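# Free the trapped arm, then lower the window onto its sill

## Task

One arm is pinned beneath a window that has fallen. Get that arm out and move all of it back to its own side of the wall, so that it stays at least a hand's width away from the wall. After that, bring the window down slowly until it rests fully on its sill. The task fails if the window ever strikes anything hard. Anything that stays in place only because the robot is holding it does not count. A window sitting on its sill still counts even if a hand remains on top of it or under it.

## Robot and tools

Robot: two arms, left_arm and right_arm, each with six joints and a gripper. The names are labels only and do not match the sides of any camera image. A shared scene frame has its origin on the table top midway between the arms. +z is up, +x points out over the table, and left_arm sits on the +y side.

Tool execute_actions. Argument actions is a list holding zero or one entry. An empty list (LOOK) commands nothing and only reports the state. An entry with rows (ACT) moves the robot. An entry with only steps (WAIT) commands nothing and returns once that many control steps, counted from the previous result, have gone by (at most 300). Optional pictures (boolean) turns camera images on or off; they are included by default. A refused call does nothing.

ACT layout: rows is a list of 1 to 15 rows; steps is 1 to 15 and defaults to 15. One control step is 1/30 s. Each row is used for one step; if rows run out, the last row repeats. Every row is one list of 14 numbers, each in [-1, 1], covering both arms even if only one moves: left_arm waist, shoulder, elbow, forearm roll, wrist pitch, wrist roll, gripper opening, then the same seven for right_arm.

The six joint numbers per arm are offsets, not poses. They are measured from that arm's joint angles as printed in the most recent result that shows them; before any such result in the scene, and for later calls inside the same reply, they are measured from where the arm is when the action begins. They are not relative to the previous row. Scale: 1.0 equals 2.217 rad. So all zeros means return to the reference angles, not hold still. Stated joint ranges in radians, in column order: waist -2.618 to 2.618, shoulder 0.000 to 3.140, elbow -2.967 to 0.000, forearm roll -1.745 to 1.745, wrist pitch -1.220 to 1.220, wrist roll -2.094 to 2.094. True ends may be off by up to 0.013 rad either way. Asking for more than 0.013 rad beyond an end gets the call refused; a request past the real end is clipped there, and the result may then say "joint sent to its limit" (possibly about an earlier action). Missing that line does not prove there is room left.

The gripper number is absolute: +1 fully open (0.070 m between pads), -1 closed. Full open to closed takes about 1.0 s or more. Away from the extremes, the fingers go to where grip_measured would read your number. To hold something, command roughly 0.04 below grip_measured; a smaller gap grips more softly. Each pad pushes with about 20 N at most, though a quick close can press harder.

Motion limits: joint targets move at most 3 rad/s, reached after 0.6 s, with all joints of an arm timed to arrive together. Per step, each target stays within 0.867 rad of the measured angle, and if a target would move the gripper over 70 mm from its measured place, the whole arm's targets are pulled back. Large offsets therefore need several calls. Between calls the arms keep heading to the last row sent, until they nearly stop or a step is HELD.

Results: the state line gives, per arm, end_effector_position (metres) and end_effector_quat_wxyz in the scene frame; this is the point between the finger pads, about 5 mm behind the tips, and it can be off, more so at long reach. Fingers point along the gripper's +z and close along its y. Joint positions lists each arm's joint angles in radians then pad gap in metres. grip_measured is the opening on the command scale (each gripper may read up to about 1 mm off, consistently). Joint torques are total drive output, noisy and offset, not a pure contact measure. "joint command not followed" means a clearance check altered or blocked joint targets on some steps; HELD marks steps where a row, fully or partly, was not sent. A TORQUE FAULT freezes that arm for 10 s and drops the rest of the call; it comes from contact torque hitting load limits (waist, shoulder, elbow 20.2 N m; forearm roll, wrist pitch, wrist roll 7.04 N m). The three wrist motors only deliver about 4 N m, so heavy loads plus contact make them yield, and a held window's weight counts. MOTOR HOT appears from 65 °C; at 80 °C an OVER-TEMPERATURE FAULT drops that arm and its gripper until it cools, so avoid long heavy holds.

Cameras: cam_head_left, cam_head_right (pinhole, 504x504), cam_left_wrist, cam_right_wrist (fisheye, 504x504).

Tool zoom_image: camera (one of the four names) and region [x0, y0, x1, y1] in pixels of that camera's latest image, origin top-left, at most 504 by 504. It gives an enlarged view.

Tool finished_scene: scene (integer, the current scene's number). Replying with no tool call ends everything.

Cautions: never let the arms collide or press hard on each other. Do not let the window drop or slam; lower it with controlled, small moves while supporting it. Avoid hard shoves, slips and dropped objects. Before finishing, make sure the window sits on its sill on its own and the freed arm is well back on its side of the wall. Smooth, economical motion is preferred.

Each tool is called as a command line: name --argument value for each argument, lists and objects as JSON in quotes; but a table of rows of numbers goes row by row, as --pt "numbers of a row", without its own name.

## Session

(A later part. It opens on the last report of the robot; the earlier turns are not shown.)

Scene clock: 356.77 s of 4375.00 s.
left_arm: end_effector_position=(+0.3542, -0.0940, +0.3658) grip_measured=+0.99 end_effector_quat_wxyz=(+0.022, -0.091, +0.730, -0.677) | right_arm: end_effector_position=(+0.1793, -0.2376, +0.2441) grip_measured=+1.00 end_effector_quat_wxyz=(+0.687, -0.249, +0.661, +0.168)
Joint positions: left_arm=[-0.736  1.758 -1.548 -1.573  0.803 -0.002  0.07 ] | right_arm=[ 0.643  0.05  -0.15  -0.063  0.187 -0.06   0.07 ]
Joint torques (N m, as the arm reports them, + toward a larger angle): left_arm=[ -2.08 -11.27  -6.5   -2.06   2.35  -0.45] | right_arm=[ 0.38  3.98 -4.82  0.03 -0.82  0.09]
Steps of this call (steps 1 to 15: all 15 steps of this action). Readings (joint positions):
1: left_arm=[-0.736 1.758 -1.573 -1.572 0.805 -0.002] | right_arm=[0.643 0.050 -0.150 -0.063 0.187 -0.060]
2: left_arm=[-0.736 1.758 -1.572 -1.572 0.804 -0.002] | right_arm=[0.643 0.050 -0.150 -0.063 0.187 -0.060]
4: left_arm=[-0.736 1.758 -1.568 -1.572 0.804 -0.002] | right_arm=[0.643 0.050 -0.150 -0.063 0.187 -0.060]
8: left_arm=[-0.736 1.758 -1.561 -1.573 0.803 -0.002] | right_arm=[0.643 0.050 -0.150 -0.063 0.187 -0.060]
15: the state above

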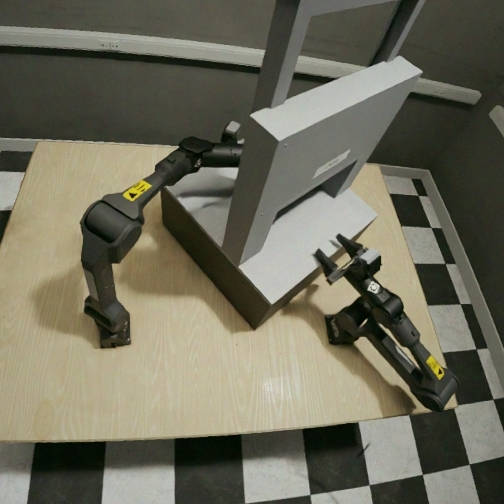

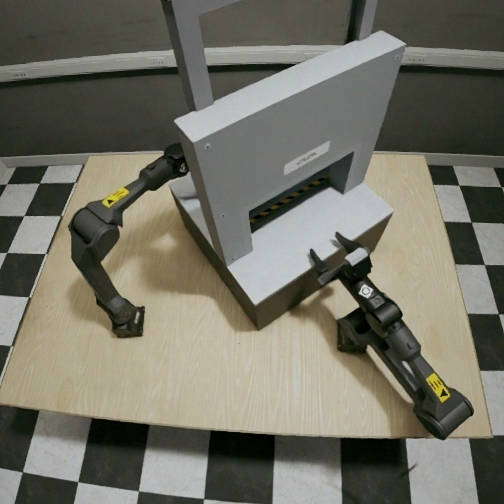

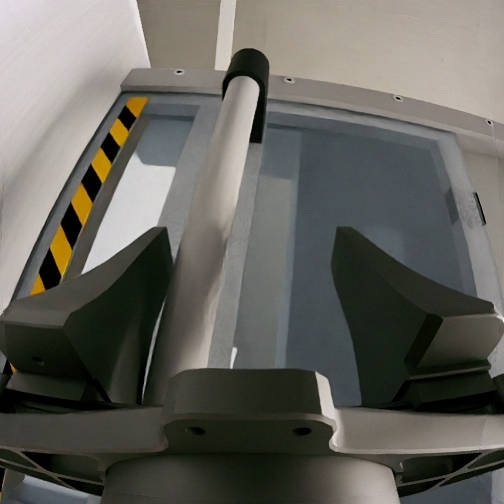

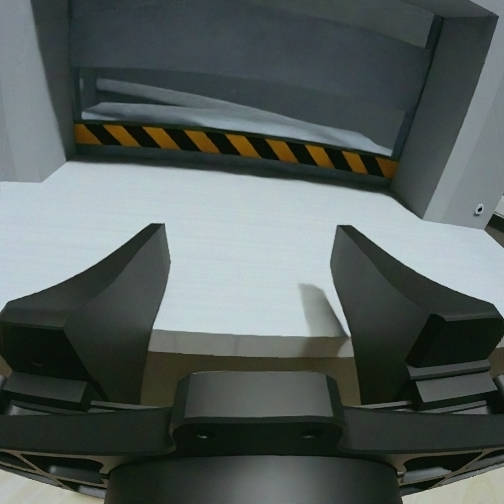

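execute_actions --actions '[{"rows": [[0,0,0.0008,0,0,0,1, 0,0,0,0,0,0,1],[0,0,0.0016,0,0,0,1, 0,0,0,0,0,0,1],[0,0,0.0024,0,0,0,1, 0,0,0,0,0,0,1],[0,0,0.0032,0,0,0,1, 0,0,0,0,0,0,1],[0,0,0.004,0,0,0,1, 0,0,0,0,0,0,1],[0,0,0.0048,0,0,0,1, 0,0,0,0,0,0,1],[0,0,0.0056,0,0,0,1, 0,0,0,0,0,0,1],[0,0,0.0064,0,0,0,1, 0,0,0,0,0,0,1],[0,0,0.0072,0,0,0,1, 0,0,0,0,0,0,1],[0,0,0.008,0,0,0,1, 0,0,0,0,0,0,1],[0,0,0.0088,0,0,0,1, 0,0,0,0,0,0,1],[0,0,0.0096,0,0,0,1, 0,0,0,0,0,0,1],[0,0,0.0104,0,0,0,1, 0,0,0,0,0,0,1],[0,0,0.0112,0,0,0,1, 0,0,0,0,0,0,1],[0,0,0.012,0,0,0,1, 0,0,0,0,0,0,1]], "steps": 15}]' --pictures false

execute_actions --actions '[{"rows": [[0,0,0.0008,0,0,0,1, 0,0,0,0,0,0,1],[0,0,0.0016,0,0,0,1, 0,0,0,0,0,0,1],[0,0,0.0024,0,0,0,1, 0,0,0,0,0,0,1],[0,0,0.0032,0,0,0,1, 0,0,0,0,0,0,1],[0,0,0.004,0,0,0,1, 0,0,0,0,0,0,1],[0,0,0.0048,0,0,0,1, 0,0,0,0,0,0,1],[0,0,0.0056,0,0,0,1, 0,0,0,0,0,0,1],[0,0,0.0064,0,0,0,1, 0,0,0,0,0,0,1],[0,0,0.0072,0,0,0,1, 0,0,0,0,0,0,1],[0,0,0.008,0,0,0,1, 0,0,0,0,0,0,1],[0,0,0.0088,0,0,0,1, 0,0,0,0,0,0,1],[0,0,0.0096,0,0,0,1, 0,0,0,0,0,0,1],[0,0,0.0104,0,0,0,1, 0,0,0,0,0,0,1],[0,0,0.0112,0,0,0,1, 0,0,0,0,0,0,1],[0,0,0.012,0,0,0,1, 0,0,0,0,0,0,1]], "steps": 15}]' --pictures true

Scene clock: 369.07 s of 4375.00 s.
left_arm: end_effector_position=(+0.3533, -0.0933, +0.3562) grip_measured=+0.99 end_effector_quat_wxyz=(+0.015, -0.099, +0.735, -0.671) | right_arm: end_effector_position=(+0.1793, -0.2376, +0.2441) grip_measured=+1.00 end_effector_quat_wxyz=(+0.687, -0.249, +0.661, +0.168)
Joint positions: left_arm=[-0.736  1.757 -1.523 -1.574  0.803 -0.002  0.07 ] | right_arm=[ 0.643  0.05  -0.15  -0.063  0.187 -0.06   0.07 ]
Joint torques (N m, as the arm reports them, + toward a larger angle): left_arm=[ -3.11 -10.65  -6.07  -1.71   2.38  -0.78] | right_arm=[ 0.34  4.   -4.8   0.03 -0.82  0.08]
Steps of this call (steps 1 to 15: the robot went on to your last target; steps 16 to 90: nothing new was sent; then 8.80 s passed at rest; steps 91 to 105: all 15 steps of this action). Readings (joint positions):
91: left_arm=[-0.736 1.757 -1.548 -1.572 0.805 -0.002] | right_arm=[0.643 0.050 -0.150 -0.063 0.187 -0.060]
92: left_arm=[-0.736 1.757 -1.547 -1.573 0.804 -0.002] | right_arm=[0.643 0.050 -0.150 -0.063 0.187 -0.060]
94: left_arm=[-0.736 1.757 -1.545 -1.575 0.804 -0.002] | right_arm=[0.643 0.050 -0.150 -0.063 0.187 -0.060]
98: left_arm=[-0.736 1.756 -1.536 -1.575 0.803 -0.002] | right_arm=[0.643 0.050 -0.150 -0.063 0.187 -0.060]
105: the state above

Scene clock: 369.57 s of 4375.00 s.
left_arm: end_effector_position=(+0.3486, -0.0938, +0.3495) grip_measured=+0.99 end_effector_quat_wxyz=(+0.004, -0.103, +0.738, -0.667) | right_arm: end_effector_position=(+0.1793, -0.2376, +0.2441) grip_measured=+1.00 end_effector_quat_wxyz=(+0.687, -0.249, +0.661, +0.168)
Joint positions: left_arm=[-0.741  1.752 -1.498 -1.579  0.809 -0.005  0.069] | right_arm=[ 0.643  0.05  -0.15  -0.063  0.187 -0.06   0.07 ]
Joint torques (N m, as the arm reports them, + toward a larger angle): left_arm=[ 1.44 -4.45 -4.16 -0.32 -0.06  0.05] | right_arm=[ 0.37  4.02 -4.82  0.03 -0.82  0.09]
Steps of this call (steps 1 to 15: all 15 steps of this action). Readings (joint positions):
1: left_arm=[-0.736 1.756 -1.521 -1.575 0.805 -0.003] | right_arm=[0.643 0.050 -0.150 -0.063 0.187 -0.060]
2: left_arm=[-0.736 1.756 -1.520 -1.575 0.805 -0.003] | right_arm=[0.643 0.050 -0.150 -0.063 0.187 -0.060]
4: left_arm=[-0.737 1.755 -1.517 -1.575 0.808 -0.003] | right_arm=[0.643 0.050 -0.150 -0.063 0.187 -0.060]
8: left_arm=[-0.739 1.753 -1.510 -1.577 0.813 -0.005] | right_arm=[0.643 0.050 -0.150 -0.063 0.187 -0.060]
15: the state above

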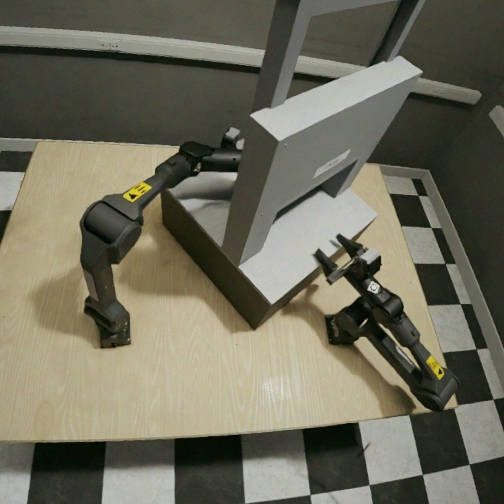

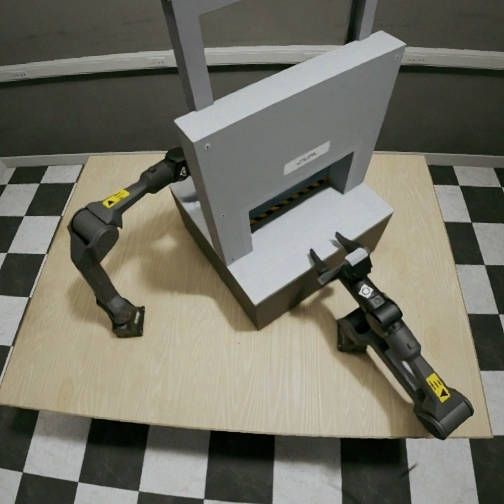

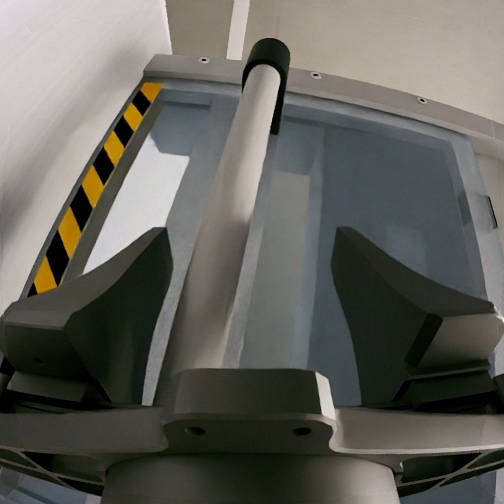

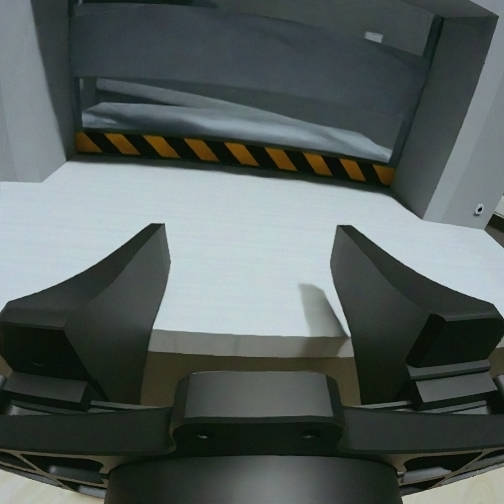

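execute_actions --actions '[{"rows": [[0.08,0,0.004,0,0,0,1, -0.42,0,0,0,0,0,1]], "steps": 15}]' --pictures false

execute_actions --actions '[{"steps": 20}]'

Scene clock: 376.37 s of 4375.00 s.
left_arm: end_effector_position=(+0.4163, -0.0323, +0.3458) grip_measured=+0.99 end_effector_quat_wxyz=(+0.061, -0.170, +0.727, -0.662) | right_arm: end_effector_position=(+0.2110, -0.3342, +0.2441) grip_measured=+1.00 end_effector_quat_wxyz=(+0.707, -0.057, +0.705, -0.029)
Joint positions: left_arm=[-0.563  1.753 -1.489 -1.579  0.81  -0.005  0.069] | right_arm=[ 0.083  0.05  -0.15  -0.063  0.187 -0.06   0.07 ]
Joint torques (N m, as the arm reports them, + toward a larger angle): left_arm=[ 0.15 -5.31 -3.77 -0.84  0.06 -0.19] | right_arm=[-0.72  3.99 -4.8   0.03 -0.82  0.09]
Steps of this call (steps 1 to 15: the robot went on to your last target; steps 16 to 90: nothing new was sent; then 3.30 s passed at rest; steps 91 to 105: all 15 steps of this action). Readings (joint positions):
91: left_arm=[-0.735 1.757 -1.496 -1.574 0.803 -0.002] | right_arm=[0.642 0.050 -0.150 -0.063 0.187 -0.060]
92: left_arm=[-0.730 1.757 -1.496 -1.574 0.804 -0.002] | right_arm=[0.636 0.050 -0.150 -0.063 0.187 -0.060]
94: left_arm=[-0.700 1.757 -1.494 -1.574 0.805 -0.002] | right_arm=[0.606 0.050 -0.150 -0.063 0.187 -0.060]
98: left_arm=[-0.591 1.755 -1.490 -1.577 0.806 -0.003] | right_arm=[0.477 0.050 -0.150 -0.063 0.187 -0.060]
105: the state above

Scene clock: 377.03 s of 4375.00 s.
left_arm: end_effector_position=(+0.4162, -0.0325, +0.3460) grip_measured=+0.99 end_effector_quat_wxyz=(+0.060, -0.170, +0.727, -0.662) | right_arm: end_effector_position=(+0.2010, -0.4013, +0.2441) grip_measured=+1.00 end_effector_quat_wxyz=(+0.689, +0.074, +0.703, -0.159)
Joint positions: left_arm=[-0.563  1.752 -1.489 -1.579  0.809 -0.005  0.069] | right_arm=[-0.288  0.05  -0.15  -0.063  0.187 -0.06   0.07 ]
Joint torques (N m, as the arm reports them, + toward a larger angle): left_arm=[ 0.45 -5.68 -3.85 -0.82 -0.07 -0.18] | right_arm=[ 1.01  4.01 -4.8   0.03 -0.82  0.08]
Steps of this call (steps 1 to 20: the robot went on to your last target). Readings (joint positions):
1: left_arm=[-0.563 1.753 -1.489 -1.579 0.810 -0.005] | right_arm=[0.023 0.050 -0.150 -0.063 0.187 -0.060]
2: left_arm=[-0.563 1.752 -1.489 -1.579 0.810 -0.005] | right_arm=[-0.034 0.050 -0.150 -0.063 0.187 -0.060]
4: left_arm=[-0.563 1.752 -1.489 -1.579 0.810 -0.005] | right_arm=[-0.130 0.050 -0.150 -0.063 0.187 -0.060]
8: left_arm=[-0.563 1.752 -1.489 -1.579 0.810 -0.005] | right_arm=[-0.254 0.050 -0.150 -0.063 0.187 -0.060]
20: the state above

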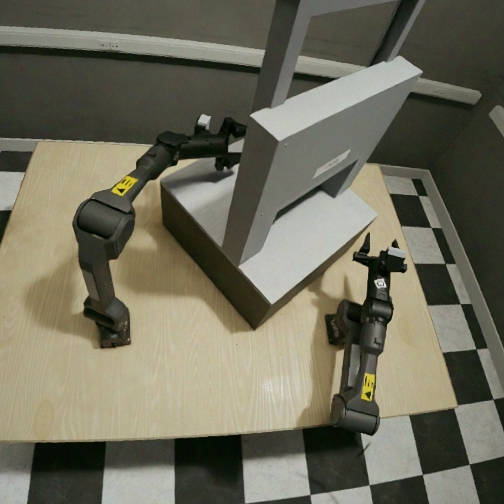

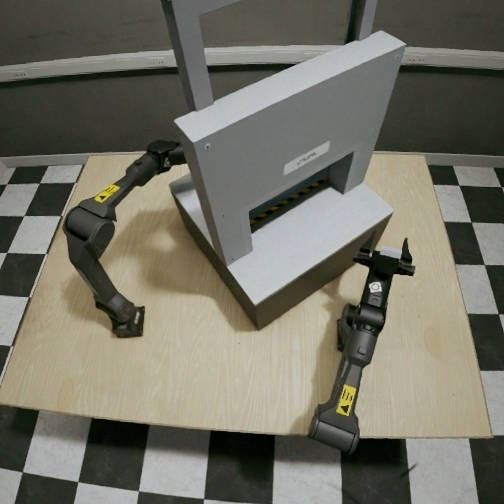

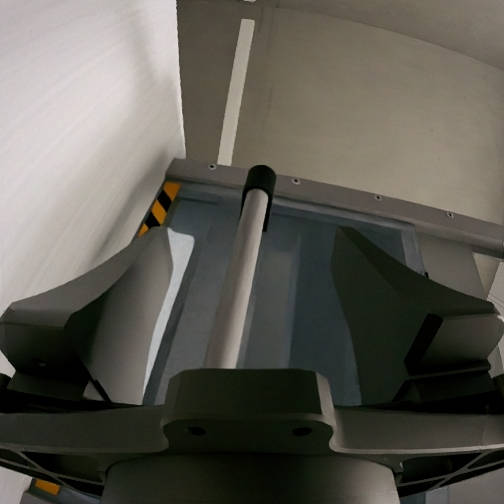

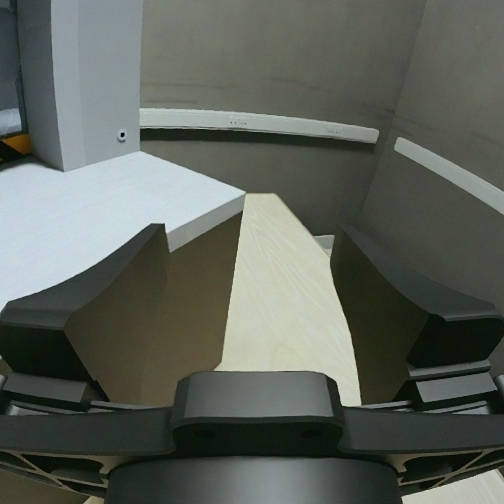

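The window rests on its sill, the right arm is well clear of the wall, and the left gripper is free.

finished_scene --scene 1

The scene is finished: the task was done.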